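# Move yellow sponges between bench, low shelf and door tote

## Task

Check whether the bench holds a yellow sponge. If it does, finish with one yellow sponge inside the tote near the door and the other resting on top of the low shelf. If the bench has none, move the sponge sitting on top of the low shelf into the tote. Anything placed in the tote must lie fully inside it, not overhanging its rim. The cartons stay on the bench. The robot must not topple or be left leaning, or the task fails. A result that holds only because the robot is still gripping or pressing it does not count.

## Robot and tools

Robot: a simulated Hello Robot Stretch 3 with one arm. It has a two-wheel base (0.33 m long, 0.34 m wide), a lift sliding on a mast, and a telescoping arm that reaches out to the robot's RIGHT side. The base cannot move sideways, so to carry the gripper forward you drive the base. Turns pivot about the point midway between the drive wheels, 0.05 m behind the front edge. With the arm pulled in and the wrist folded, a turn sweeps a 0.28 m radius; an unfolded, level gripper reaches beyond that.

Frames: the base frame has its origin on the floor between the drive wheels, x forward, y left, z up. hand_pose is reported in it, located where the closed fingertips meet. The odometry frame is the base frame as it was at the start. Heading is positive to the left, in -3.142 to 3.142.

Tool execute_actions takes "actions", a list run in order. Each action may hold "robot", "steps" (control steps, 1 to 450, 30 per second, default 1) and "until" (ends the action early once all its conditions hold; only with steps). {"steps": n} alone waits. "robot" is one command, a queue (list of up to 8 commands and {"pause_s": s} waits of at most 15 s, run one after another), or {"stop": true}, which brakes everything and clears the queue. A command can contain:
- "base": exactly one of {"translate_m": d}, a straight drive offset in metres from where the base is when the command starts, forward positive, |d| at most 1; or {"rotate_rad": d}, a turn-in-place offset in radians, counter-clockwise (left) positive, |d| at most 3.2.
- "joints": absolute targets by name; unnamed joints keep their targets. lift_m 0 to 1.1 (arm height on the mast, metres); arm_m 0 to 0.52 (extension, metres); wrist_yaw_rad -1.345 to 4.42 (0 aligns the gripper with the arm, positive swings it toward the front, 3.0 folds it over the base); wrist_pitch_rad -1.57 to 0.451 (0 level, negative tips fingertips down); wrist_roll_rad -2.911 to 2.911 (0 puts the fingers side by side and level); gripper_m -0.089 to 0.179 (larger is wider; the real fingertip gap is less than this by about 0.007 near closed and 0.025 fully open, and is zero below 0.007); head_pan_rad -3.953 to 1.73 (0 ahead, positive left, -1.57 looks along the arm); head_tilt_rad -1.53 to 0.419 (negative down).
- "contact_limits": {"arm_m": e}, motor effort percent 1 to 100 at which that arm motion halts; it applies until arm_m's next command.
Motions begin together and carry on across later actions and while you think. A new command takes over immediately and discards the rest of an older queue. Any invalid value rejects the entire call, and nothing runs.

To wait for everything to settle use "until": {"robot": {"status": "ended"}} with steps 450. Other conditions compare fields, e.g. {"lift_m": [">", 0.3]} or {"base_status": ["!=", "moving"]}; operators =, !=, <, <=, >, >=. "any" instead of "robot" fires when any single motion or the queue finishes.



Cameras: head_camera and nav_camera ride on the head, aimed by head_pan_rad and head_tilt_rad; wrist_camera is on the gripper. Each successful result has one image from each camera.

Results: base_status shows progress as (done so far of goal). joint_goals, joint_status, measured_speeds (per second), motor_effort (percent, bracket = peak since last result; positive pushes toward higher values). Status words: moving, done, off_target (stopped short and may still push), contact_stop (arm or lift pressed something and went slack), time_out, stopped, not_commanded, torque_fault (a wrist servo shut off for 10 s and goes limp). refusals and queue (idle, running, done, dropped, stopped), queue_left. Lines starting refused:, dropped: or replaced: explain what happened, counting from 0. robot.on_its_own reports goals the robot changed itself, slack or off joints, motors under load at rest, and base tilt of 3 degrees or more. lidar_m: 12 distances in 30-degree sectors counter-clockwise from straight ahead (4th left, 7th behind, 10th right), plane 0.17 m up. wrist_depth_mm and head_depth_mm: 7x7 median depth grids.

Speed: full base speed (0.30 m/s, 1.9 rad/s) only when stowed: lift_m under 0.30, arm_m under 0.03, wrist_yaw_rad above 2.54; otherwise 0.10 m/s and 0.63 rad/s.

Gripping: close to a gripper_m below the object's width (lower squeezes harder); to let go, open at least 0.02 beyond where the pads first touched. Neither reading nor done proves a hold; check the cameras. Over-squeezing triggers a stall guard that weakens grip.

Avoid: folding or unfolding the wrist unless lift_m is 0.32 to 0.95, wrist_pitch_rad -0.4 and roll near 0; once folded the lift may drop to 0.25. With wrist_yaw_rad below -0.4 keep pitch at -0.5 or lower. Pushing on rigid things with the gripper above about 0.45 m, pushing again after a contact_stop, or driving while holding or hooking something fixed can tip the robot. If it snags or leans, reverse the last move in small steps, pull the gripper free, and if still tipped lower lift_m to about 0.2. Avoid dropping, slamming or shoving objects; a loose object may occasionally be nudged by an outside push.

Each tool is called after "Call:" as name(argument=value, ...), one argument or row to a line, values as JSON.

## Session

Call:
execute_actions(
  actions=[],
)

Scene clock: 0.00 s.
robot.base_odometry: x=+0.000 y=+0.000 heading=+0.000 (m, m, rad; robot's odometry frame)
robot.turned_by_wheels: +0.000 (rad since the last result)
robot.turned_by_imu: +0.000 (rad since the last result)
robot.base_tilt: forward=+0.0 right=-1.7 (deg)
robot.lidar_m: 1.41 1.51 2.24 1.92 2.24 0.83 0.82 0.88 1.31 2.16 2.39 1.43
robot.head_depth_mm: 1894 1897 1911 1932 1935 1354 1363 / 1910 1921 1949 1961 1819 1372 1375 / 1939 1955 1964 1997 1841 1394 1397 / 1965 1973 2008 2019 1871 1399 1417 / 1993 2009 2012 2042 1879 1418 1432 / 2012 2030 2058 2064 1894 1437 1448 / 2044 2060 2072 2089 1920 1458 1468
robot.base_status: not_commanded
robot.joint_positions: lift_m=+0.368 arm_m=-0.001 wrist_yaw_rad=+2.963 wrist_pitch_rad=-0.333 wrist_roll_rad=+0.013 gripper_m=+0.037 head_pan_rad=+0.006 head_tilt_rad=+0.015
robot.joint_goals: lift_m=+0.368 arm_m=-0.001 wrist_yaw_rad=+2.963 wrist_pitch_rad=-0.333 wrist_roll_rad=+0.013 gripper_m=+0.037 head_pan_rad=+0.006 head_tilt_rad=+0.015
robot.joint_status: lift_m=not_commanded arm_m=not_commanded wrist_yaw_rad=not_commanded wrist_pitch_rad=not_commanded wrist_roll_rad=not_commanded gripper_m=not_commanded head_pan_rad=not_commanded head_tilt_rad=not_commanded
robot.measured_speeds: translate_m=+0.000 rotate_rad=+0.000 lift_m=+0.000 arm_m=+0.000 wrist_yaw_rad=+0.000 wrist_pitch_rad=+0.000 wrist_roll_rad=+0.000 head_pan_rad=+0.000 head_tilt_rad=+0.000
robot: refusals=0 queue=idle queue_left=0
robot.motor_effort: left_wheel=-1 right_wheel=+0 lift_m=+35 arm_m=+0 wrist_yaw_rad=+0 wrist_pitch_rad=+4 wrist_roll_rad=+0 gripper_m=+0 head_pan_rad=+0 head_tilt_rad=+2 (%)
robot.hand_pose: x=+0.0204 y=+0.0870 z=+0.4007 quat_wxyz=(+0.180, +0.709, +0.054, +0.680) (m; robot's base frame)
robot.wrist_depth_mm: - - - - - - - / - - - - - - - / - - - - - - - / - - - - - - - / 803 807 844 822 838 827 818 / 656 664 - 655 664 661 678 / 557 549 550 560 562 566 566
pictures: head_camera (sideways: a quarter turn clockwise sets it upright), nav_camera (sideways: a quarter turn counterclockwise sets it upright), wrist_camera
camera_calibration (this result's frames):
head_camera: T_world_to_cam=[[-0.017782, 0.0224821, -0.999589, 1.32675], [-0.0438064, 0.99877, 0.023243, -0.024538], [0.998882, 0.0442017, -0.0167753, -0.0260844], [0, 0, 0, 1]] pos_world=[0.0485726, -0.00416742, 1.32634]
nav_camera: T_world_to_cam=[[0.0108935, -0.0422069, 0.99905, -1.25918], [0.0550067, -0.997571, -0.0427442, 0.102962], [0.998427, 0.0554201, -0.0085454, -0.0415316], [0, 0, 0, 1]] pos_world=[0.0495195, 0.0518676, 1.26203]
wrist_camera: T_world_to_cam=[[0.976301, -0.216418, -0.000115321, -0.00477769], [-0.108637, -0.489622, -0.86514, 0.416441], [0.187175, 0.84465, -0.50153, 0.293401], [0, 0, 0, 1]] pos_world=[-0.00501191, -0.0449563, 0.507429]
Images, in order (width x height): head_camera 896x504, nav_camera 672x504, wrist_camera 644x364.

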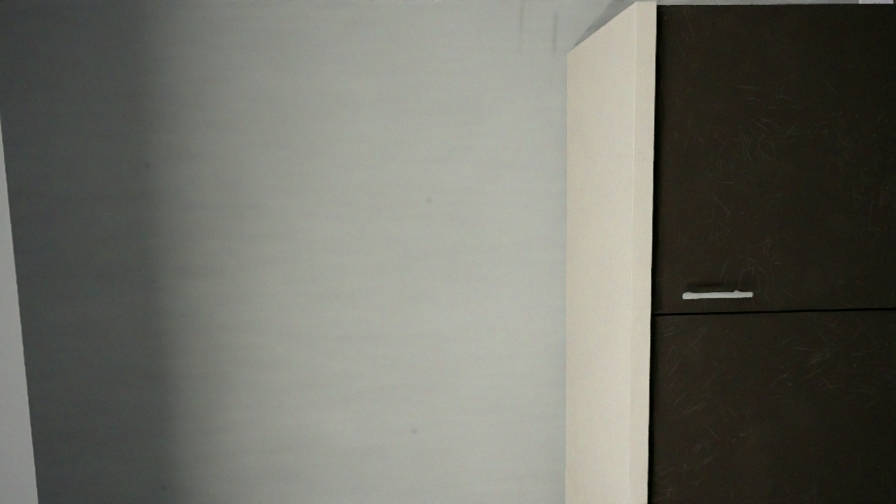

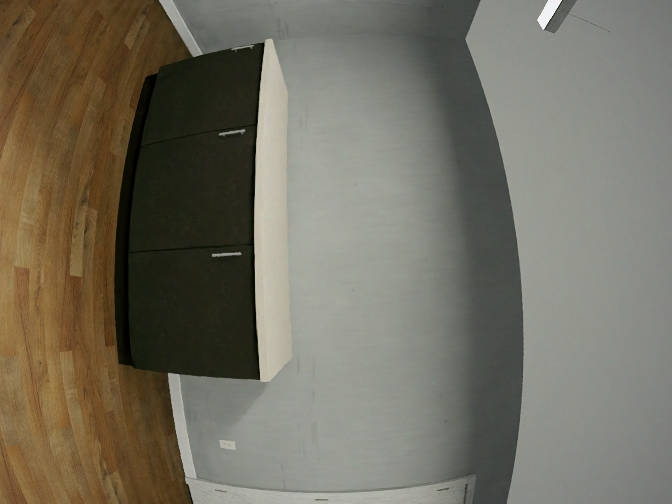

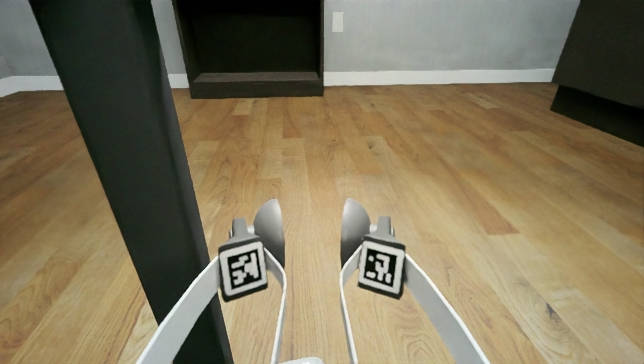

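Call:
execute_actions(
  actions=[
    {"robot":{"joints":{"head_pan_rad":-2.0,"head_tilt_rad":-0.55,"lift_m":0.28,"wrist_pitch_rad":-0.4}},"steps":150,"until":{"robot":{"status":"ended"}}},
  ],
)

Scene clock: 1.73 s.
robot.base_odometry: x=+0.000 y=+0.000 heading=+0.000 (m, m, rad; robot's odometry frame)
robot.turned_by_wheels: +0.000 (rad since the last result)
robot.turned_by_imu: +0.000 (rad since the last result)
robot.base_tilt: forward=-0.2 right=-1.5 (deg)
robot.lidar_m: 1.41 1.50 2.24 1.92 2.23 0.83 0.82 0.88 1.31 2.16 2.39 1.43
robot.head_depth_mm: 2564 2768 2798 1699 1665 1491 1274 / 2477 2753 2971 2306 1818 1496 1279 / 2407 2648 2870 2317 1819 1507 1284 / 2339 2578 2796 2321 1826 1519 1283 / 2267 2465 2744 2347 1839 1517 1294 / 2204 2423 2595 2360 1845 1520 1295 / 2151 2314 2496 2355 1863 1526 1301
robot.base_status: not_commanded
robot.joint_positions: lift_m=+0.280 arm_m=-0.001 wrist_yaw_rad=+2.963 wrist_pitch_rad=-0.415 wrist_roll_rad=+0.013 gripper_m=+0.037 head_pan_rad=-1.993 head_tilt_rad=-0.543
robot.joint_goals: lift_m=+0.280 arm_m=-0.001 wrist_yaw_rad=+2.963 wrist_pitch_rad=-0.400 wrist_roll_rad=+0.013 gripper_m=+0.037 head_pan_rad=-2.000 head_tilt_rad=-0.550
robot.joint_status: lift_m=done arm_m=not_commanded wrist_yaw_rad=not_commanded wrist_pitch_rad=done wrist_roll_rad=not_commanded gripper_m=not_commanded head_pan_rad=done head_tilt_rad=done
robot.measured_speeds: translate_m=+0.000 rotate_rad=+0.000 lift_m=+0.000 arm_m=+0.000 wrist_yaw_rad=+0.000 wrist_pitch_rad=+0.000 wrist_roll_rad=+0.000 head_pan_rad=+0.000 head_tilt_rad=+0.000
robot: refusals=0 queue=done queue_left=0
robot.motor_effort: left_wheel=-1(1) right_wheel=+0(0) lift_m=+25(32) arm_m=+0(0) wrist_yaw_rad=-1(0) wrist_pitch_rad=+4(4) wrist_roll_rad=+0(0) gripper_m=+0(0) head_pan_rad=-2(33) head_tilt_rad=-4(44) (%)
robot.hand_pose: x=+0.0187 y=+0.0776 z=+0.2936 quat_wxyz=(+0.208, +0.706, +0.082, +0.672) (m; robot's base frame)
robot.wrist_depth_mm: - - - - - - - / - - - - - - - / 961 - 970 984 - - - / 736 - 735 743 743 747 759 / 581 581 - 596 613 604 608 / 498 495 - 502 506 503 508 / 438 - - - 426 429 434
pictures: head_camera (sideways: a quarter turn clockwise sets it upright), nav_camera (sideways: a quarter turn counterclockwise sets it upright), wrist_camera
camera_calibration (this result's frames):
head_camera: T_world_to_cam=[[0.243287, 0.486761, -0.838972, 1.11537], [0.919473, -0.391145, 0.0396938, -0.0518077], [-0.308838, -0.781069, -0.542724, 0.666412], [0, 0, 0, 1]] pos_world=[-0.0179059, -0.0426689, 1.2995]
nav_camera: T_world_to_cam=[[-0.258691, -0.473014, 0.842221, -1.05268], [-0.918112, 0.391415, -0.0621717, 0.134152], [-0.30025, -0.789336, -0.535535, 0.652271], [0, 0, 0, 1]] pos_world=[0.0466925, -0.0355788, 1.24424]
wrist_camera: T_world_to_cam=[[0.976309, -0.216359, 0.00313673, -0.0061423], [-0.121061, -0.558181, -0.82084, 0.311551], [0.179347, 0.801013, -0.57115, 0.271965], [0, 0, 0, 1]] pos_world=[-0.0050628, -0.0452751, 0.411085]
Images, in order (width x height): head_camera 896x504, nav_camera 672x504, wrist_camera 644x364.

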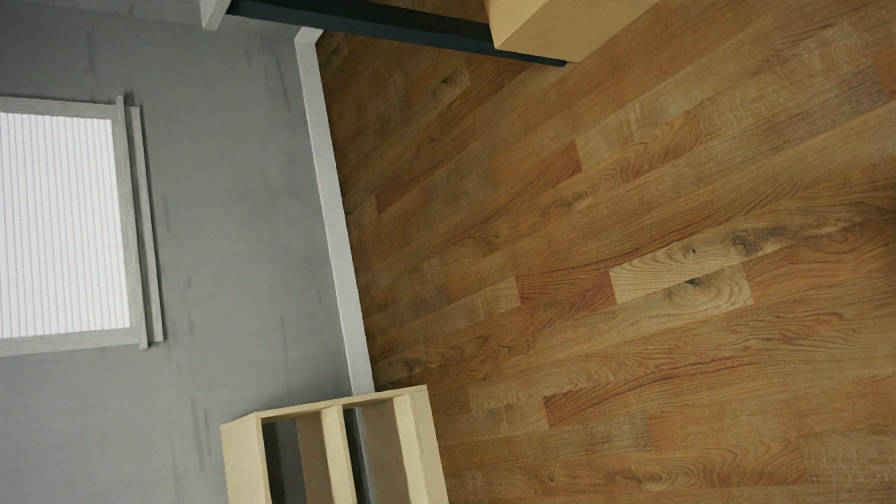

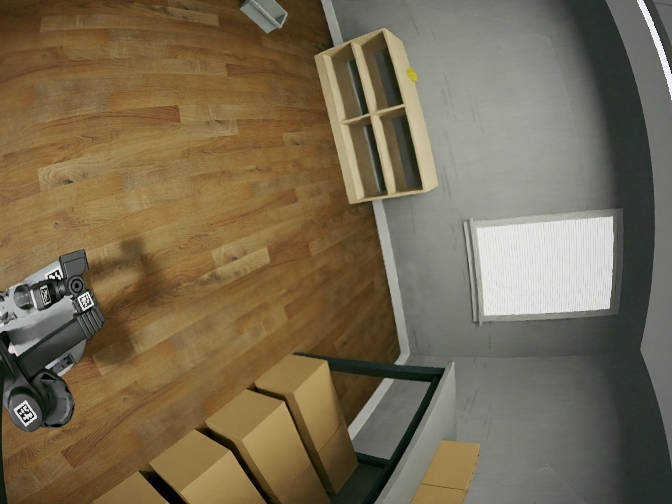

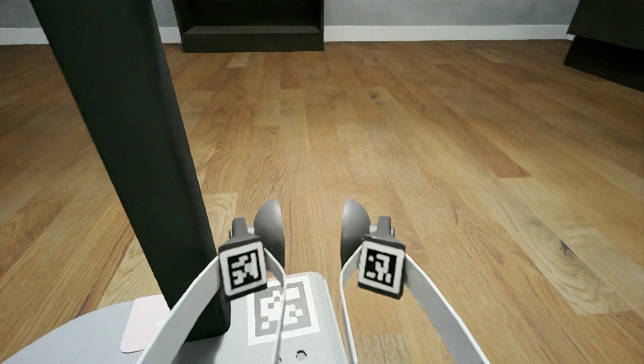

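Call:
execute_actions(
  actions=[
    {"robot":{"base":{"rotate_rad":-2.055},"joints":{"head_pan_rad":-1.3,"head_tilt_rad":-0.4}},"steps":200,"until":{"robot":{"status":"ended"}}},
    {"robot":{"base":{"translate_m":1.0}},"steps":200,"until":{"robot":{"translate_m":[">",0.7]}}},
    {"robot":[{"base":{"translate_m":0.94}},{"base":{"rotate_rad":-1.26}}],"steps":400,"until":{"robot":{"status":"ended"}}},
  ],
)

Scene clock: 14.23 s.
robot.base_odometry: x=-0.763 y=-1.452 heading=+2.968 (m, m, rad; robot's odometry frame)
robot.turned_by_wheels: -3.315 (rad since the last result)
robot.turned_by_imu: -3.232 (rad since the last result)
robot.base_tilt: forward=-0.1 right=-1.5 (deg)
robot.lidar_m: 1.13 1.19 1.07 1.02 0.75 1.19 2.58 2.36 2.70 1.13 0.43 0.54
robot.head_depth_mm: 3156 3343 3561 2868 2118 1675 1391 / 3211 3456 3709 2895 2133 1678 1396 / 3334 3524 3721 2793 1985 1672 1397 / 3386 3631 1381 2656 1705 1391 1265 / 3212 3106 1285 879 1588 1353 1166 / 2495 2482 1110 886 649 1274 1176 / 2072 2096 924 860 652 514 538
robot.base_status: done (rotate_rad -1.2598 of -1.2600)
robot.joint_positions: lift_m=+0.280 arm_m=-0.001 wrist_yaw_rad=+2.963 wrist_pitch_rad=-0.415 wrist_roll_rad=+0.013 gripper_m=+0.037 head_pan_rad=-1.307 head_tilt_rad=-0.408
robot.joint_goals: lift_m=+0.280 arm_m=-0.001 wrist_yaw_rad=+2.963 wrist_pitch_rad=-0.400 wrist_roll_rad=+0.013 gripper_m=+0.037 head_pan_rad=-1.300 head_tilt_rad=-0.400
robot.joint_status: lift_m=done arm_m=not_commanded wrist_yaw_rad=not_commanded wrist_pitch_rad=done wrist_roll_rad=not_commanded gripper_m=not_commanded head_pan_rad=done head_tilt_rad=done
robot.measured_speeds: translate_m=+0.000 rotate_rad=+0.000 lift_m=+0.000 arm_m=+0.000 wrist_yaw_rad=+0.000 wrist_pitch_rad=+0.000 wrist_roll_rad=+0.000 head_pan_rad=+0.000 head_tilt_rad=+0.000
robot: refusals=0 queue=done queue_left=0
robot.motor_effort: left_wheel=+3(15) right_wheel=-4(7) lift_m=+25(25) arm_m=+0(0) wrist_yaw_rad=-1(0) wrist_pitch_rad=+4(4) wrist_roll_rad=+0(0) gripper_m=-1(0) head_pan_rad=+2(29) head_tilt_rad=+5(23) (%)
robot.hand_pose: x=+0.0187 y=+0.0775 z=+0.2936 quat_wxyz=(+0.208, +0.706, +0.082, +0.672) (m; robot's base frame)
robot.wrist_depth_mm: 660 924 944 - - - - / 682 - - - - - - / 682 - 998 993 994 - - / 664 - 745 743 747 754 763 / 586 593 - 600 615 597 605 / 491 496 - 498 501 499 500 / 439 - - - 438 434 430
pictures: head_camera (sideways: a quarter turn clockwise sets it upright), nav_camera (sideways: a quarter turn counterclockwise sets it upright), wrist_camera
camera_calibration (this result's frames):
head_camera: T_world_to_cam=[[-0.0893708, 0.417059, -0.904475, 1.20283], [0.957883, 0.284806, 0.0366777, -0.0481222], [0.272896, -0.863103, -0.424947, 0.509616], [0, 0, 0, 1]] pos_world=[0.0145208, -0.048094, 1.30625]
nav_camera: T_world_to_cam=[[0.0686443, -0.415813, 0.906856, -1.13897], [-0.95621, -0.28666, -0.0590596, 0.130343], [0.284517, -0.863091, -0.417282, 0.494835], [0, 0, 0, 1]] pos_world=[0.0620305, -0.00914871, 1.24707]
wrist_camera: T_world_to_cam=[[0.976309, -0.216359, 0.00314276, -0.00615294], [-0.121082, -0.558299, -0.820757, 0.311469], [0.179332, 0.800931, -0.57127, 0.272028], [0, 0, 0, 1]] pos_world=[-0.00506304, -0.0453144, 0.411061]
Images, in order (width x height): head_camera 896x504, nav_camera 672x504, wrist_camera 644x364.

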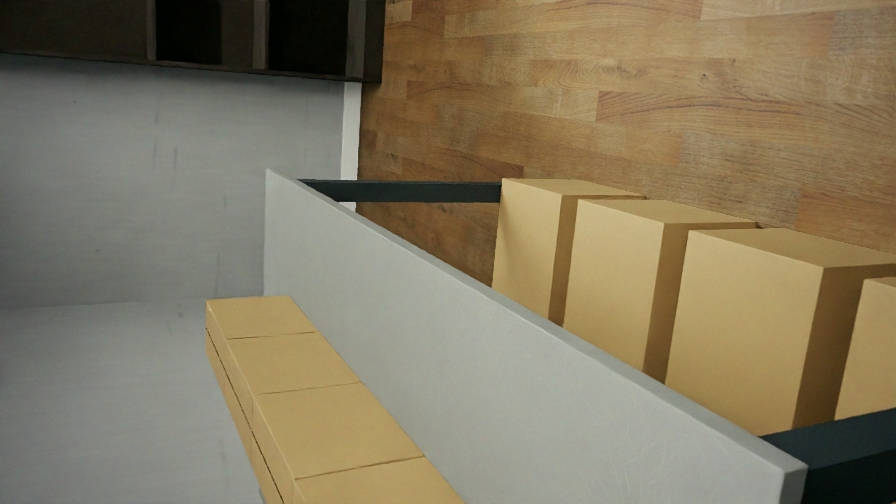

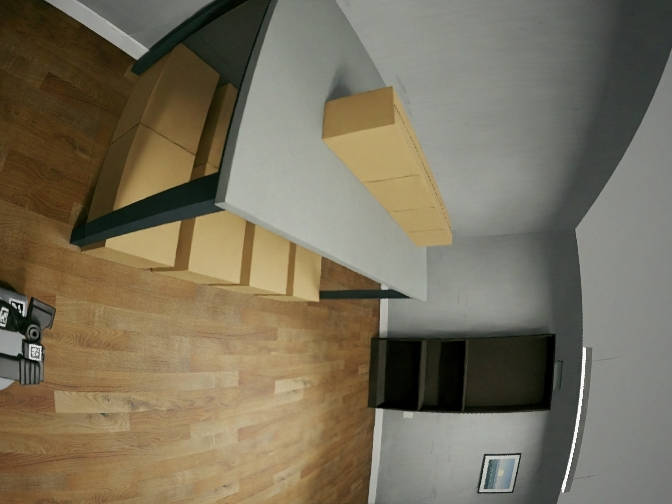

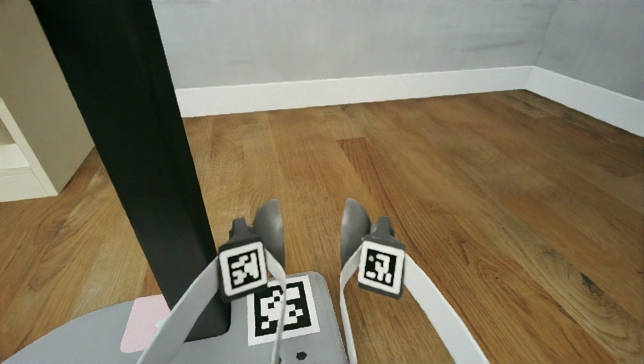

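Call:
execute_actions(
  actions=[
    {"robot":{"base":{"translate_m":0.68},"joints":{"head_pan_rad":-1.5,"head_tilt_rad":-0.4}},"steps":300,"until":{"robot":{"status":"ended"}}},
  ],
)

Scene clock: 18.37 s.
robot.base_odometry: x=-1.433 y=-1.335 heading=+2.968 (m, m, rad; robot's odometry frame)
robot.turned_by_wheels: +0.000 (rad since the last result)
robot.turned_by_imu: +0.005 (rad since the last result)
robot.base_tilt: forward=-0.2 right=-1.6 (deg)
robot.lidar_m: 0.48 0.50 0.66 1.04 1.07 1.28 2.39 0.48 0.38 0.37 0.38 0.50
robot.head_depth_mm: 3169 3398 781 548 588 500 415 / 3278 3423 724 566 592 503 417 / 3256 3492 1172 863 638 506 418 / 3299 3523 1380 876 643 507 419 / 3007 2990 1392 881 644 510 421 / 1833 1825 1404 889 649 512 422 / 1312 1320 1239 895 652 514 423
robot.base_status: done (translate_m +0.6800 of +0.6800)
robot.joint_positions: lift_m=+0.280 arm_m=-0.001 wrist_yaw_rad=+2.963 wrist_pitch_rad=-0.416 wrist_roll_rad=+0.013 gripper_m=+0.037 head_pan_rad=-1.493 head_tilt_rad=-0.408
robot.joint_goals: lift_m=+0.280 arm_m=-0.001 wrist_yaw_rad=+2.963 wrist_pitch_rad=-0.400 wrist_roll_rad=+0.013 gripper_m=+0.037 head_pan_rad=-1.500 head_tilt_rad=-0.400
robot.joint_status: lift_m=done arm_m=not_commanded wrist_yaw_rad=not_commanded wrist_pitch_rad=done wrist_roll_rad=not_commanded gripper_m=not_commanded head_pan_rad=done head_tilt_rad=done
robot.measured_speeds: translate_m=+0.000 rotate_rad=+0.000 lift_m=+0.000 arm_m=+0.000 wrist_yaw_rad=+0.000 wrist_pitch_rad=+0.000 wrist_roll_rad=+0.000 head_pan_rad=+0.000 head_tilt_rad=+0.000
robot: refusals=0 queue=done queue_left=0
robot.motor_effort: left_wheel=+2(12) right_wheel=-3(6) lift_m=+25(25) arm_m=+0(0) wrist_yaw_rad=-1(0) wrist_pitch_rad=+4(4) wrist_roll_rad=+0(0) gripper_m=+0(0) head_pan_rad=-3(15) head_tilt_rad=+5(5) (%)
robot.hand_pose: x=+0.0187 y=+0.0775 z=+0.2936 quat_wxyz=(+0.208, +0.706, +0.082, +0.672) (m; robot's base frame)
robot.wrist_depth_mm: 868 929 993 - 901 591 439 / 938 - - - 932 610 451 / 955 - 975 988 905 629 453 / 747 - 735 763 742 633 466 / 585 596 - 604 613 573 471 / 492 495 - 492 502 506 474 / 440 - - - 430 430 433
pictures: head_camera (sideways: a quarter turn clockwise sets it upright), nav_camera (sideways: a quarter turn counterclockwise sets it upright), wrist_camera
camera_calibration (this result's frames):
head_camera: T_world_to_cam=[[-0.0106462, 0.426394, -0.904475, 1.20235], [0.994044, 0.102621, 0.0366777, -0.0483428], [0.108457, -0.898697, -0.424947, 0.510619], [0, 0, 0, 1]] pos_world=[0.00547508, -0.0488216, 1.30625]
nav_camera: T_world_to_cam=[[-0.0094916, -0.421334, 0.906856, -1.1385], [-0.992743, -0.104753, -0.0590596, 0.130566], [0.119879, -0.900835, -0.417282, 0.495839], [0, 0, 0, 1]] pos_world=[0.0593714, -0.0193412, 1.24707]
wrist_camera: T_world_to_cam=[[0.976309, -0.216359, 0.00314501, -0.00615385], [-0.12109, -0.558344, -0.820725, 0.311448], [0.179327, 0.8009, -0.571315, 0.272042], [0, 0, 0, 1]] pos_world=[-0.00506312, -0.0453148, 0.411054]
Images, in order (width x height): head_camera 896x504, nav_camera 672x504, wrist_camera 644x364.

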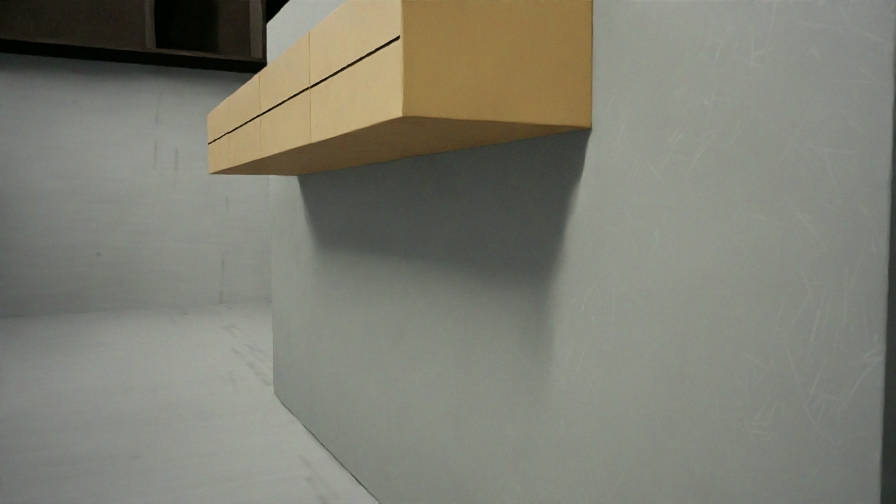

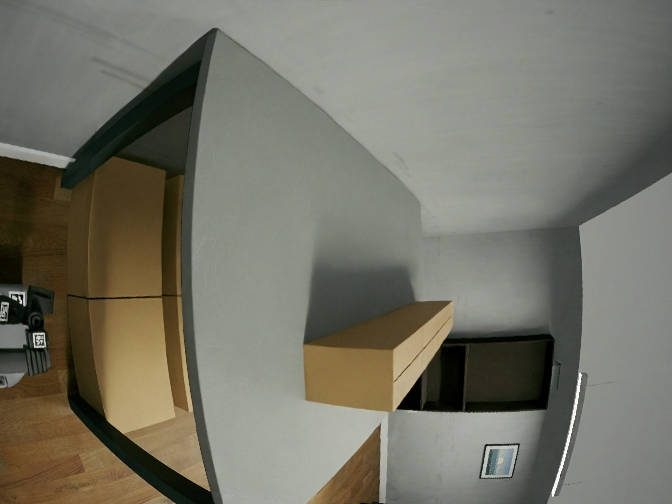

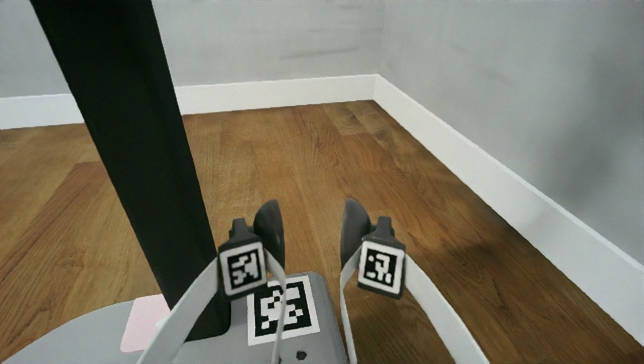

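Call:
execute_actions(
  actions=[
    {"robot":{"base":{"rotate_rad":3.11},"joints":{"head_pan_rad":-1.2,"head_tilt_rad":-0.75}},"steps":200,"until":{"robot":{"status":"ended"}}},
    {"robot":{"base":{"translate_m":1.0}},"steps":200,"until":{"robot":{"translate_m":[">",0.78]}}},
    {"robot":{"base":{"translate_m":1.0}},"steps":10},
    {"steps":200,"until":{"robot":{"translate_m":[">",0.62]}}},
    {"robot":{"joints":{"lift_m":0.74}},"steps":100,"until":{"robot":{"lift_m":[">",0.34]}}},
    {"robot":{"joints":{"wrist_yaw_rad":1.2,"gripper_m":0.13}},"steps":300,"until":{"robot":{"status":"ended"}}},
  ],
)

Scene clock: 32.33 s.
robot.base_odometry: x=+0.318 y=-1.699 heading=-0.205 (m, m, rad; robot's odometry frame)
robot.turned_by_wheels: +3.110 (rad since the last result)
robot.turned_by_imu: +3.059 (rad since the last result)
robot.base_tilt: forward=-0.2 right=-1.8 (deg)
robot.lidar_m: 1.48 1.50 1.63 2.73 2.07 1.43 1.43 0.84 0.88 0.52 0.79 0.73
robot.head_depth_mm: 776 872 996 939 832 1011 - / 795 899 1034 943 857 1066 1196 / 817 927 1040 945 1050 1214 - / 841 959 1090 951 1078 1257 1152 / 867 991 1101 956 1107 1294 1184 / 894 1027 1137 963 1145 1309 1169 / 922 1067 1256 992 1460 1353 1194
robot.base_status: done (translate_m +1.0000 of +1.0000)
robot.joint_positions: lift_m=+0.740 arm_m=-0.001 wrist_yaw_rad=+1.203 wrist_pitch_rad=-0.416 wrist_roll_rad=+0.013 gripper_m=+0.130 head_pan_rad=-1.207 head_tilt_rad=-0.741
robot.joint_goals: lift_m=+0.740 arm_m=-0.001 wrist_yaw_rad=+1.200 wrist_pitch_rad=-0.400 wrist_roll_rad=+0.013 gripper_m=+0.130 head_pan_rad=-1.200 head_tilt_rad=-0.750
robot.joint_status: lift_m=done arm_m=not_commanded wrist_yaw_rad=done wrist_pitch_rad=done wrist_roll_rad=not_commanded gripper_m=done head_pan_rad=done head_tilt_rad=done
robot.measured_speeds: translate_m=+0.000 rotate_rad=+0.000 lift_m=+0.000 arm_m=+0.000 wrist_yaw_rad=+0.000 wrist_pitch_rad=+0.000 wrist_roll_rad=+0.000 head_pan_rad=+0.000 head_tilt_rad=+0.000
robot: refusals=0 queue=done queue_left=0
robot.motor_effort: left_wheel=-4(12) right_wheel=+3(12) lift_m=+44(47) arm_m=-1(1) wrist_yaw_rad=-3(3) wrist_pitch_rad=+4(4) wrist_roll_rad=+0(0) gripper_m=+0(99) head_pan_rad=+3(20) head_tilt_rad=-6(36) (%)
robot.hand_pose: x=+0.1882 y=-0.2245 z=+0.7528 quat_wxyz=(+0.650, +0.514, -0.492, +0.268) (m; robot's base frame)
robot.wrist_depth_mm: - - - - 969 738 576 / - - - - - 756 592 / - - - - 621 624 595 / - - - - 683 475 458 / - - - - 770 401 387 / - - - - 688 641 330 / 909 859 918 910 826 554 536
pictures: head_camera (sideways: a quarter turn clockwise sets it upright), nav_camera (sideways: a quarter turn counterclockwise sets it upright), wrist_camera
camera_calibration (this result's frames):
head_camera: T_world_to_cam=[[-0.227475, 0.66041, -0.715621, 0.957451], [0.929427, 0.366516, 0.0428021, -0.0559045], [0.290554, -0.655381, -0.697176, 0.863674], [0, 0, 0, 1]] pos_world=[0.0188109, -0.0457843, 1.2897]
nav_camera: T_world_to_cam=[[0.207134, -0.662305, 0.720033, -0.89624], [-0.930225, -0.361245, -0.0646827, 0.137478], [0.302948, -0.656395, -0.690919, 0.850725], [0, 0, 0, 1]] pos_world=[0.0558017, 0.0144896, 1.242]
wrist_camera: T_world_to_cam=[[-0.395756, -0.91835, 0.00315134, -0.137778], [-0.525838, 0.22379, -0.820617, 0.791934], [0.752909, -0.326421, -0.57147, 0.384947], [0, 0, 0, 1]] pos_world=[0.0720727, -0.178101, 0.870294]
Images, in order (width x height): head_camera 896x504, nav_camera 672x504, wrist_camera 644x364.

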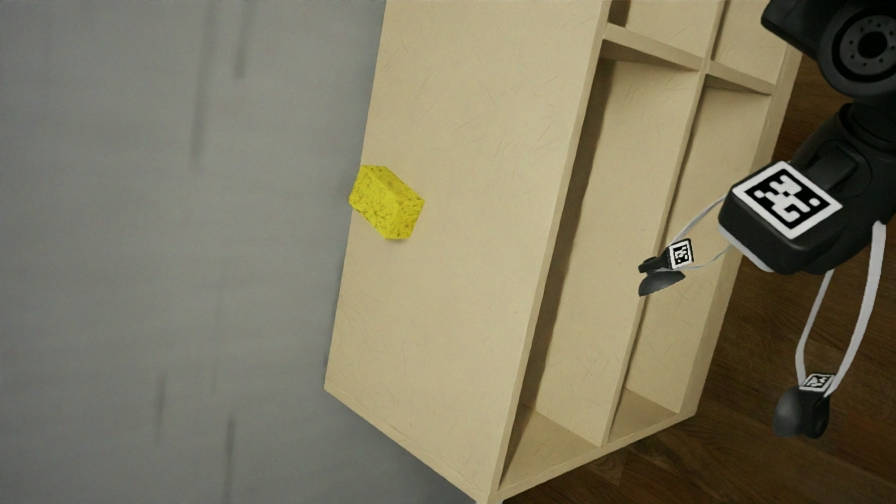

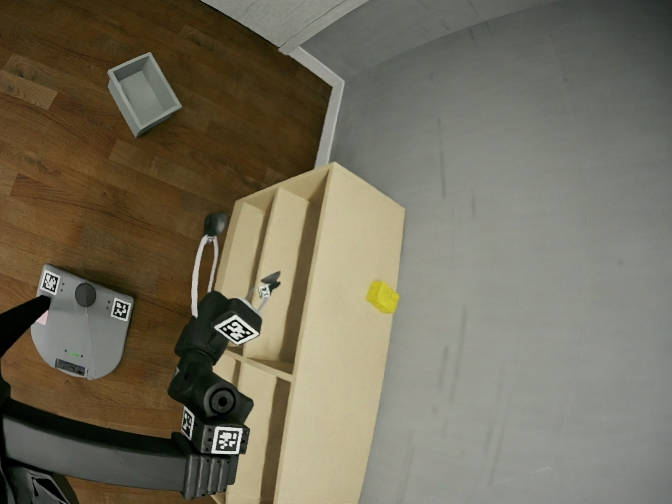

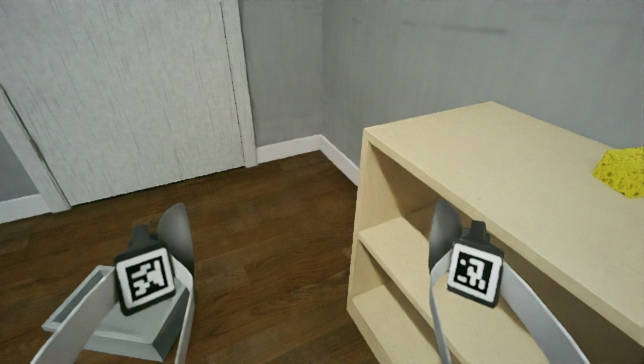

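Call:
zoom_image(
  camera="head_camera",
  region=[310, 130, 470, 270],
)

Region (310, 130, 470, 270) of head_camera's 896x504 image, scaled by 3.150, with more detail than that image has; it fills the top 441 rows of this view, and the rest is white.

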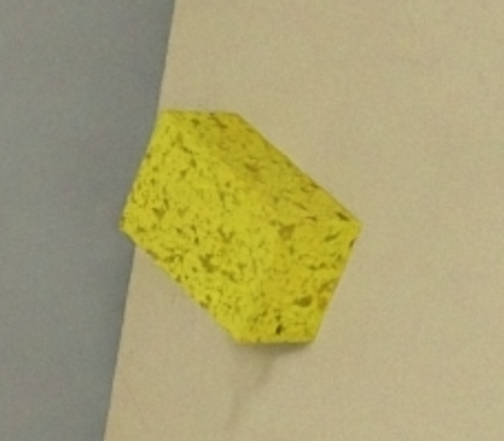

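Call:
execute_actions(
  actions=[
    {"robot":{"base":{"translate_m":0.30},"joints":{"wrist_yaw_rad":-0.15,"wrist_pitch_rad":-0.3,"lift_m":0.63,"arm_m":0.25,"head_pan_rad":-1.57}},"steps":300,"until":{"robot":{"status":"ended"}}},
  ],
)

Scene clock: 37.27 s.
robot.base_odometry: x=+0.611 y=-1.760 heading=-0.205 (m, m, rad; robot's odometry frame)
robot.turned_by_wheels: +0.000 (rad since the last result)
robot.turned_by_imu: +0.002 (rad since the last result)
robot.base_tilt: forward=+0.0 right=-1.5 (deg)
robot.lidar_m: 1.18 1.21 1.50 1.84 2.49 1.73 1.72 1.08 0.61 0.89 0.55 1.19
robot.head_depth_mm: 797 906 1041 939 854 1054 - / 794 904 1045 966 - 1217 1172 / 790 895 1017 948 - 1202 1178 / 783 891 1029 954 866 1190 1185 / 779 884 1024 956 865 1187 1183 / 775 879 1018 964 854 1099 1189 / 772 874 1006 1166 1364 1349 1193
robot.base_status: done (translate_m +0.3000 of +0.3000)
robot.joint_positions: lift_m=+0.630 arm_m=+0.250 wrist_yaw_rad=-0.148 wrist_pitch_rad=-0.319 wrist_roll_rad=+0.013 gripper_m=+0.130 head_pan_rad=-1.563 head_tilt_rad=-0.741
robot.joint_goals: lift_m=+0.630 arm_m=+0.250 wrist_yaw_rad=-0.150 wrist_pitch_rad=-0.300 wrist_roll_rad=+0.013 gripper_m=+0.130 head_pan_rad=-1.570 head_tilt_rad=-0.750
robot.joint_status: lift_m=done arm_m=done wrist_yaw_rad=done wrist_pitch_rad=done wrist_roll_rad=not_commanded gripper_m=done head_pan_rad=done head_tilt_rad=done
robot.measured_speeds: translate_m=+0.000 rotate_rad=+0.000 lift_m=+0.000 arm_m=+0.000 wrist_yaw_rad=+0.000 wrist_pitch_rad=+0.000 wrist_roll_rad=+0.000 head_pan_rad=+0.000 head_tilt_rad=+0.000
robot: refusals=0 queue=done queue_left=0
robot.motor_effort: left_wheel=-4(7) right_wheel=+3(7) lift_m=+25(45) arm_m=+2(1) wrist_yaw_rad=-2(3) wrist_pitch_rad=+5(6) wrist_roll_rad=+0(0) gripper_m=+0(0) head_pan_rad=-3(21) head_tilt_rad=-6(6) (%)
robot.hand_pose: x=-0.0562 y=-0.6279 z=+0.6658 quat_wxyz=(+0.684, +0.060, -0.709, -0.164) (m; robot's base frame)
robot.wrist_depth_mm: 312 331 350 370 400 429 468 / 334 353 377 403 436 468 518 / 355 377 401 423 463 487 506 / 339 337 320 305 345 346 346 / 258 272 261 262 263 265 266 / 212 - 212 213 214 219 216 / - 178 179 180 180 181 181
pictures: head_camera (sideways: a quarter turn clockwise sets it upright), nav_camera (sideways: a quarter turn counterclockwise sets it upright), wrist_camera
camera_calibration (this result's frames):
head_camera: T_world_to_cam=[[0.0171725, 0.698277, -0.715621, 0.955958], [0.998897, 0.0192997, 0.0428021, -0.0563282], [0.043699, -0.715567, -0.697176, 0.86518], [0, 0, 0, 1]] pos_world=[0.0020424, -0.0473425, 1.2897]
nav_camera: T_world_to_cam=[[-0.036897, -0.692958, 0.720033, -0.894752], [-0.997807, -0.014081, -0.0646827, 0.13789], [0.0549612, -0.72084, -0.690919, 0.852237], [0, 0, 0, 1]] pos_world=[0.0577342, -0.00375707, 1.242]
wrist_camera: T_world_to_cam=[[-0.982546, 0.186016, -0.000653012, 0.0582654], [0.0916479, 0.481027, -0.871902, 0.912662], [-0.161874, -0.856744, -0.48968, -0.0512399], [0, 0, 0, 1]] pos_world=[-0.0346894, -0.493753, 0.770699]
Images, in order (width x height): head_camera 896x504, nav_camera 672x504, wrist_camera 644x364.

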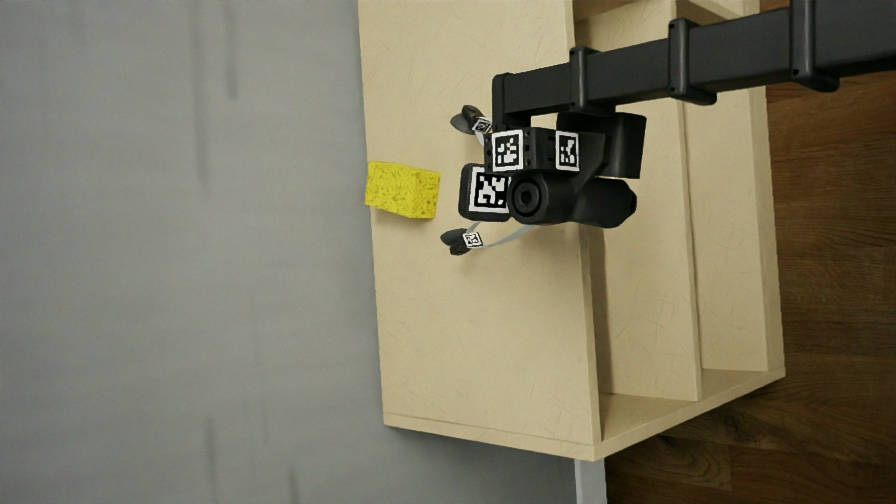

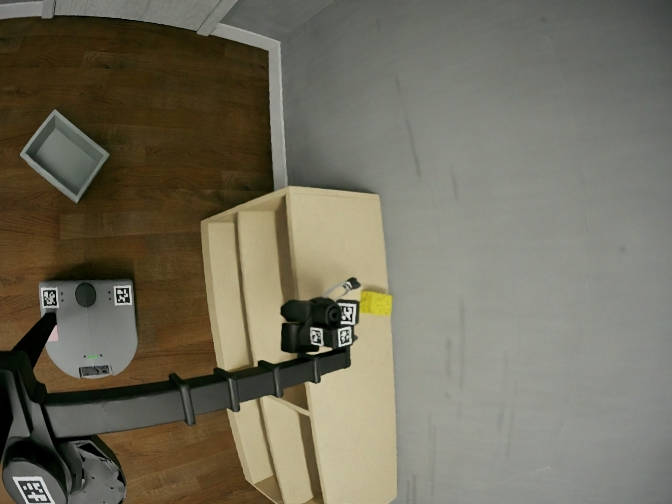

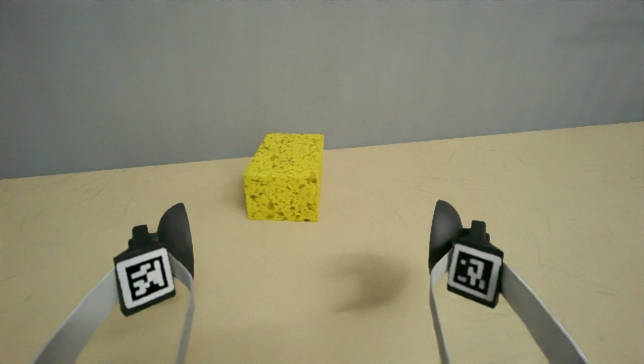

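Call:
execute_actions(
  actions=[
    {"robot":[{"joints":{"lift_m":0.597,"arm_m":0.39,"gripper_m":0.14,"head_pan_rad":-0.2,"head_tilt_rad":-1.1}},{"joints":{"gripper_m":0.025}},{"joints":{"lift_m":0.64}}],"steps":400,"until":{"robot":{"status":"ended"}}},
  ],
)

Scene clock: 42.03 s.
robot.base_odometry: x=+0.611 y=-1.760 heading=-0.205 (m, m, rad; robot's odometry frame)
robot.turned_by_wheels: +0.000 (rad since the last result)
robot.turned_by_imu: +0.001 (rad since the last result)
robot.base_tilt: forward=-0.1 right=-1.6 (deg)
robot.lidar_m: 1.18 1.21 1.50 1.83 2.49 1.74 1.72 1.08 0.62 0.89 0.55 1.19
robot.head_depth_mm: 1476 1638 1515 1385 1280 1195 1117 / 1424 1631 1519 1392 1290 1198 1130 / 1345 1611 1526 1403 1298 1198 - / 1304 1591 1535 1410 1287 1210 - / 1266 1536 1538 1413 1298 1208 1144 / 1230 1472 1545 1411 1293 1216 1132 / 1188 1422 1550 1417 1306 1218 1138
robot.base_status: done (translate_m +0.3000 of +0.3000)
robot.joint_positions: lift_m=+0.640 arm_m=+0.390 wrist_yaw_rad=-0.148 wrist_pitch_rad=-0.319 wrist_roll_rad=+0.013 gripper_m=+0.026 head_pan_rad=-0.207 head_tilt_rad=-1.086
robot.joint_goals: lift_m=+0.640 arm_m=+0.390 wrist_yaw_rad=-0.150 wrist_pitch_rad=-0.300 wrist_roll_rad=+0.013 gripper_m=+0.025 head_pan_rad=-0.200 head_tilt_rad=-1.100
robot.joint_status: lift_m=done arm_m=done wrist_yaw_rad=done wrist_pitch_rad=done wrist_roll_rad=not_commanded gripper_m=done head_pan_rad=done head_tilt_rad=done
robot.measured_speeds: translate_m=+0.000 rotate_rad=+0.000 lift_m=+0.000 arm_m=+0.000 wrist_yaw_rad=+0.000 wrist_pitch_rad=+0.000 wrist_roll_rad=+0.000 head_pan_rad=+0.000 head_tilt_rad=+0.000
robot: refusals=0 queue=done queue_left=0
robot.motor_effort: left_wheel=-4(4) right_wheel=+3(3) lift_m=+44(50) arm_m=+2(3) wrist_yaw_rad=-1(1) wrist_pitch_rad=+4(5) wrist_roll_rad=+0(0) gripper_m=-23(100) head_pan_rad=+3(34) head_tilt_rad=-9(39) (%)
robot.hand_pose: x=-0.0562 y=-0.7679 z=+0.6751 quat_wxyz=(+0.684, +0.060, -0.709, -0.164) (m; robot's base frame)
robot.wrist_depth_mm: 203 213 227 242 259 280 302 / 216 228 244 261 281 304 336 / 232 246 264 285 306 337 372 / 249 265 283 178 336 364 367 / 269 281 143 137 279 280 280 / 222 223 139 134 214 226 227 / 188 188 189 183 190 191 190
pictures: head_camera (sideways: a quarter turn clockwise sets it upright), nav_camera (sideways: a quarter turn counterclockwise sets it upright), wrist_camera
camera_calibration (this result's frames):
head_camera: T_world_to_cam=[[-0.875303, 0.207014, -0.437024, 0.598438], [0.208986, 0.97692, 0.0441846, -0.0532899], [0.436084, -0.0526569, -0.898364, 1.12435], [0, 0, 0, 1]] pos_world=[0.0446405, -0.0126201, 1.27396]
nav_camera: T_world_to_cam=[[0.867678, -0.225524, 0.443027, -0.539375], [-0.2208, -0.973282, -0.0630094, 0.130943], [0.4454, -0.0431486, -0.894291, 1.11426], [0, 0, 0, 1]] pos_world=[0.000622591, 0.0538815, 1.24369]
wrist_camera: T_world_to_cam=[[-0.982527, 0.186121, -0.000660643, 0.0843766], [0.0916741, 0.480848, -0.871998, 0.98804], [-0.16198, -0.856822, -0.489509, -0.166839], [0, 0, 0, 1]] pos_world=[-0.0347, -0.633753, 0.779955]
Images, in order (width x height): head_camera 896x504, nav_camera 672x504, wrist_camera 644x364.

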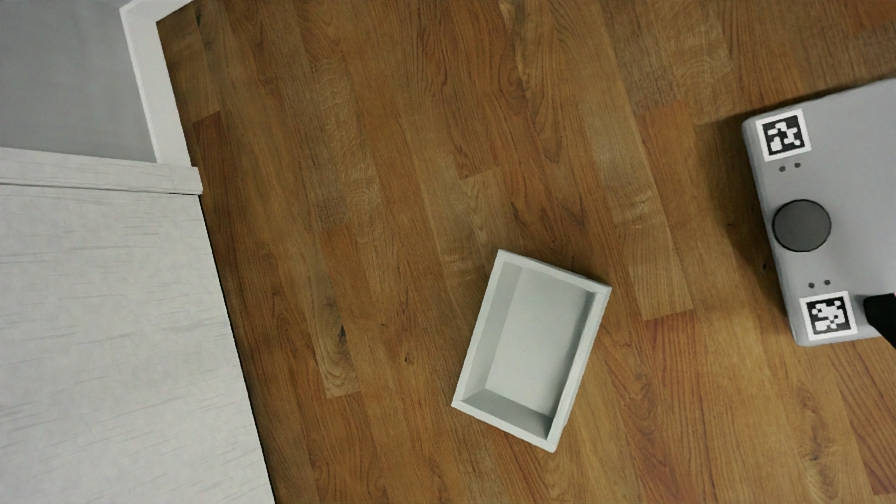

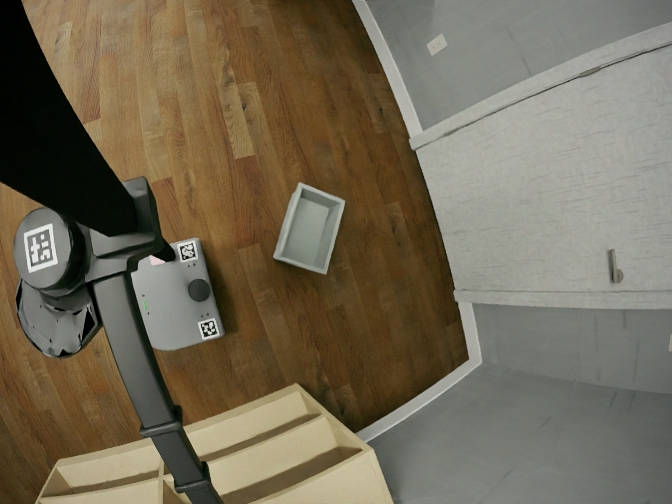

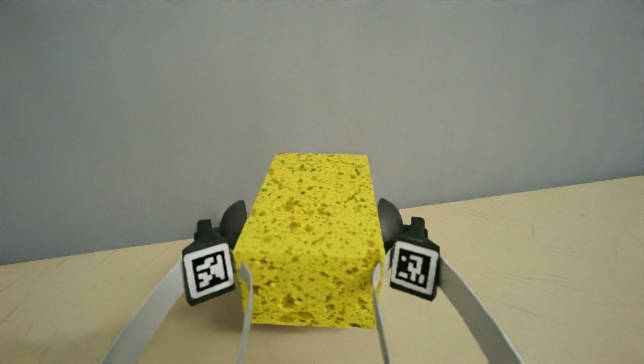

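Call:
execute_actions(
  actions=[
    {"robot":{"base":{"rotate_rad":1.66},"joints":{"arm_m":0.247,"wrist_yaw_rad":0.97,"head_pan_rad":0.9,"head_tilt_rad":-0.15}},"steps":200,"until":{"robot":{"heading":[">",0.42],"arm_m":["<",0.26]}}},
    {"robot":{"joints":{"lift_m":0.27,"wrist_pitch_rad":-0.8}},"steps":300,"until":{"robot":{"status":"ended"}}},
  ],
)

Scene clock: 48.37 s.
robot.base_odometry: x=+0.611 y=-1.760 heading=+1.455 (m, m, rad; robot's odometry frame)
robot.turned_by_wheels: +1.660 (rad since the last result)
robot.turned_by_imu: +1.628 (rad since the last result)
robot.base_tilt: forward=-0.1 right=-1.5 (deg)
robot.lidar_m: 2.41 2.29 1.72 2.17 1.22 0.62 0.80 0.54 1.22 0.52 0.50 1.51
robot.head_depth_mm: 3645 3858 - - 3300 2287 1752 / 3402 3543 3678 3786 2955 2300 1757 / 3112 3268 3398 3501 2659 2324 1762 / 2940 3027 3084 2392 2701 2169 1772 / 2749 2829 2883 2177 2703 2050 1782 / 2569 2647 2720 2026 2711 1954 1780 / 2413 2470 2557 1943 2645 1826 1791
robot.base_status: done (rotate_rad +1.6598 of +1.6600)
robot.joint_positions: lift_m=+0.270 arm_m=+0.247 wrist_yaw_rad=+0.967 wrist_pitch_rad=-0.811 wrist_roll_rad=+0.013 gripper_m=+0.026 head_pan_rad=+0.893 head_tilt_rad=-0.161
robot.joint_goals: lift_m=+0.270 arm_m=+0.247 wrist_yaw_rad=+0.970 wrist_pitch_rad=-0.800 wrist_roll_rad=+0.013 gripper_m=+0.025 head_pan_rad=+0.900 head_tilt_rad=-0.150
robot.joint_status: lift_m=done arm_m=done wrist_yaw_rad=done wrist_pitch_rad=done wrist_roll_rad=not_commanded gripper_m=done head_pan_rad=done head_tilt_rad=done
robot.measured_speeds: translate_m=+0.000 rotate_rad=+0.000 lift_m=+0.000 arm_m=+0.000 wrist_yaw_rad=+0.000 wrist_pitch_rad=+0.000 wrist_roll_rad=+0.000 head_pan_rad=+0.000 head_tilt_rad=+0.000
robot: refusals=0 queue=done queue_left=0
robot.motor_effort: left_wheel=-5(12) right_wheel=+4(9) lift_m=+25(43) arm_m=-2(0) wrist_yaw_rad=+2(4) wrist_pitch_rad=+2(3) wrist_roll_rad=+0(0) gripper_m=-23(23) head_pan_rad=+2(34) head_tilt_rad=+7(58) (%)
robot.hand_pose: x=+0.1095 y=-0.4826 z=+0.2067 quat_wxyz=(+0.702, +0.549, -0.450, +0.052) (m; robot's base frame)
robot.wrist_depth_mm: 638 631 651 651 657 657 583 / 543 544 553 559 563 574 579 / 481 487 484 488 496 495 510 / 431 432 416 178 312 444 452 / 386 391 143 137 272 404 405 / 356 355 139 134 321 367 368 / 325 325 239 325 264 337 337
pictures: head_camera (sideways: a quarter turn clockwise sets it upright), nav_camera (sideways: a quarter turn counterclockwise sets it upright), wrist_camera
camera_calibration (this result's frames):
head_camera: T_world_to_cam=[[-0.138128, -0.135529, -0.981098, 1.30318], [-0.798892, 0.600751, 0.0294871, -0.028055], [0.585399, 0.787864, -0.191254, 0.203566], [0, 0, 0, 1]] pos_world=[0.0384257, 0.0330917, 1.31831]
nav_camera: T_world_to_cam=[[0.149072, 0.117738, 0.981792, -1.23733], [0.802792, -0.594104, -0.0506478, 0.108679], [0.577323, 0.795725, -0.183083, 0.188244], [0, 0, 0, 1]] pos_world=[-0.0114737, 0.0604563, 1.25477]
wrist_camera: T_world_to_cam=[[-0.59611, -0.802698, 0.0181068, -0.329614], [-0.68272, 0.494884, -0.537571, 0.449653], [0.422546, -0.332813, -0.843024, 0.137172], [0, 0, 0, 1]] pos_world=[0.0525396, -0.441454, 0.363328]
Images, in order (width x height): head_camera 896x504, nav_camera 672x504, wrist_camera 644x364.

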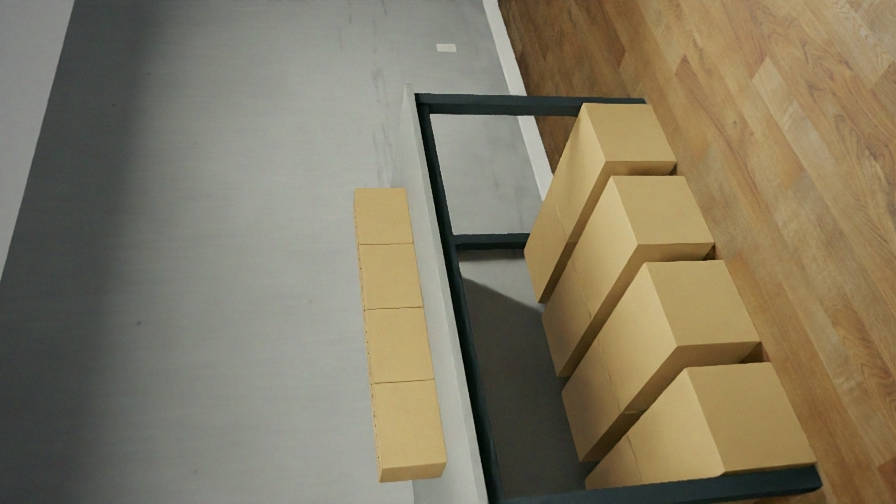

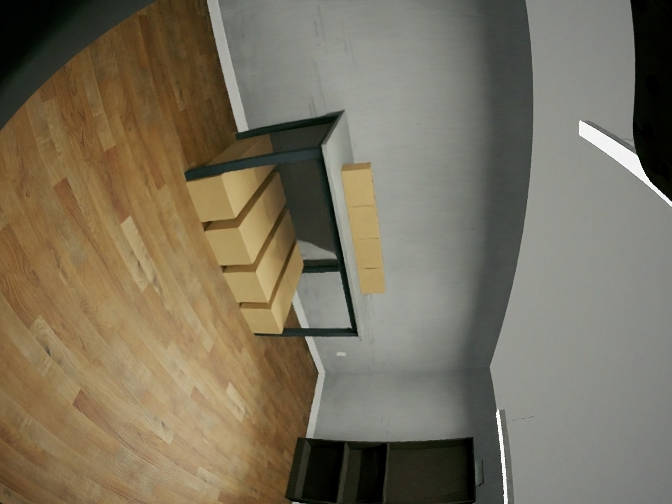

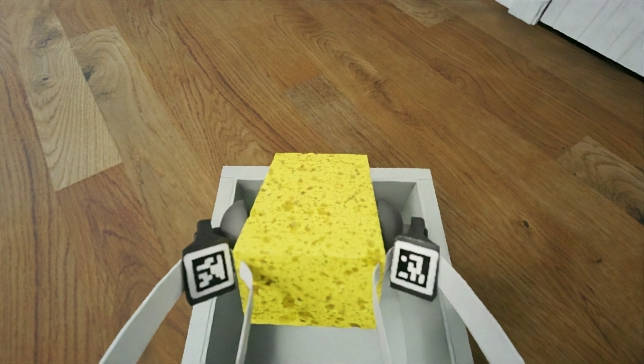

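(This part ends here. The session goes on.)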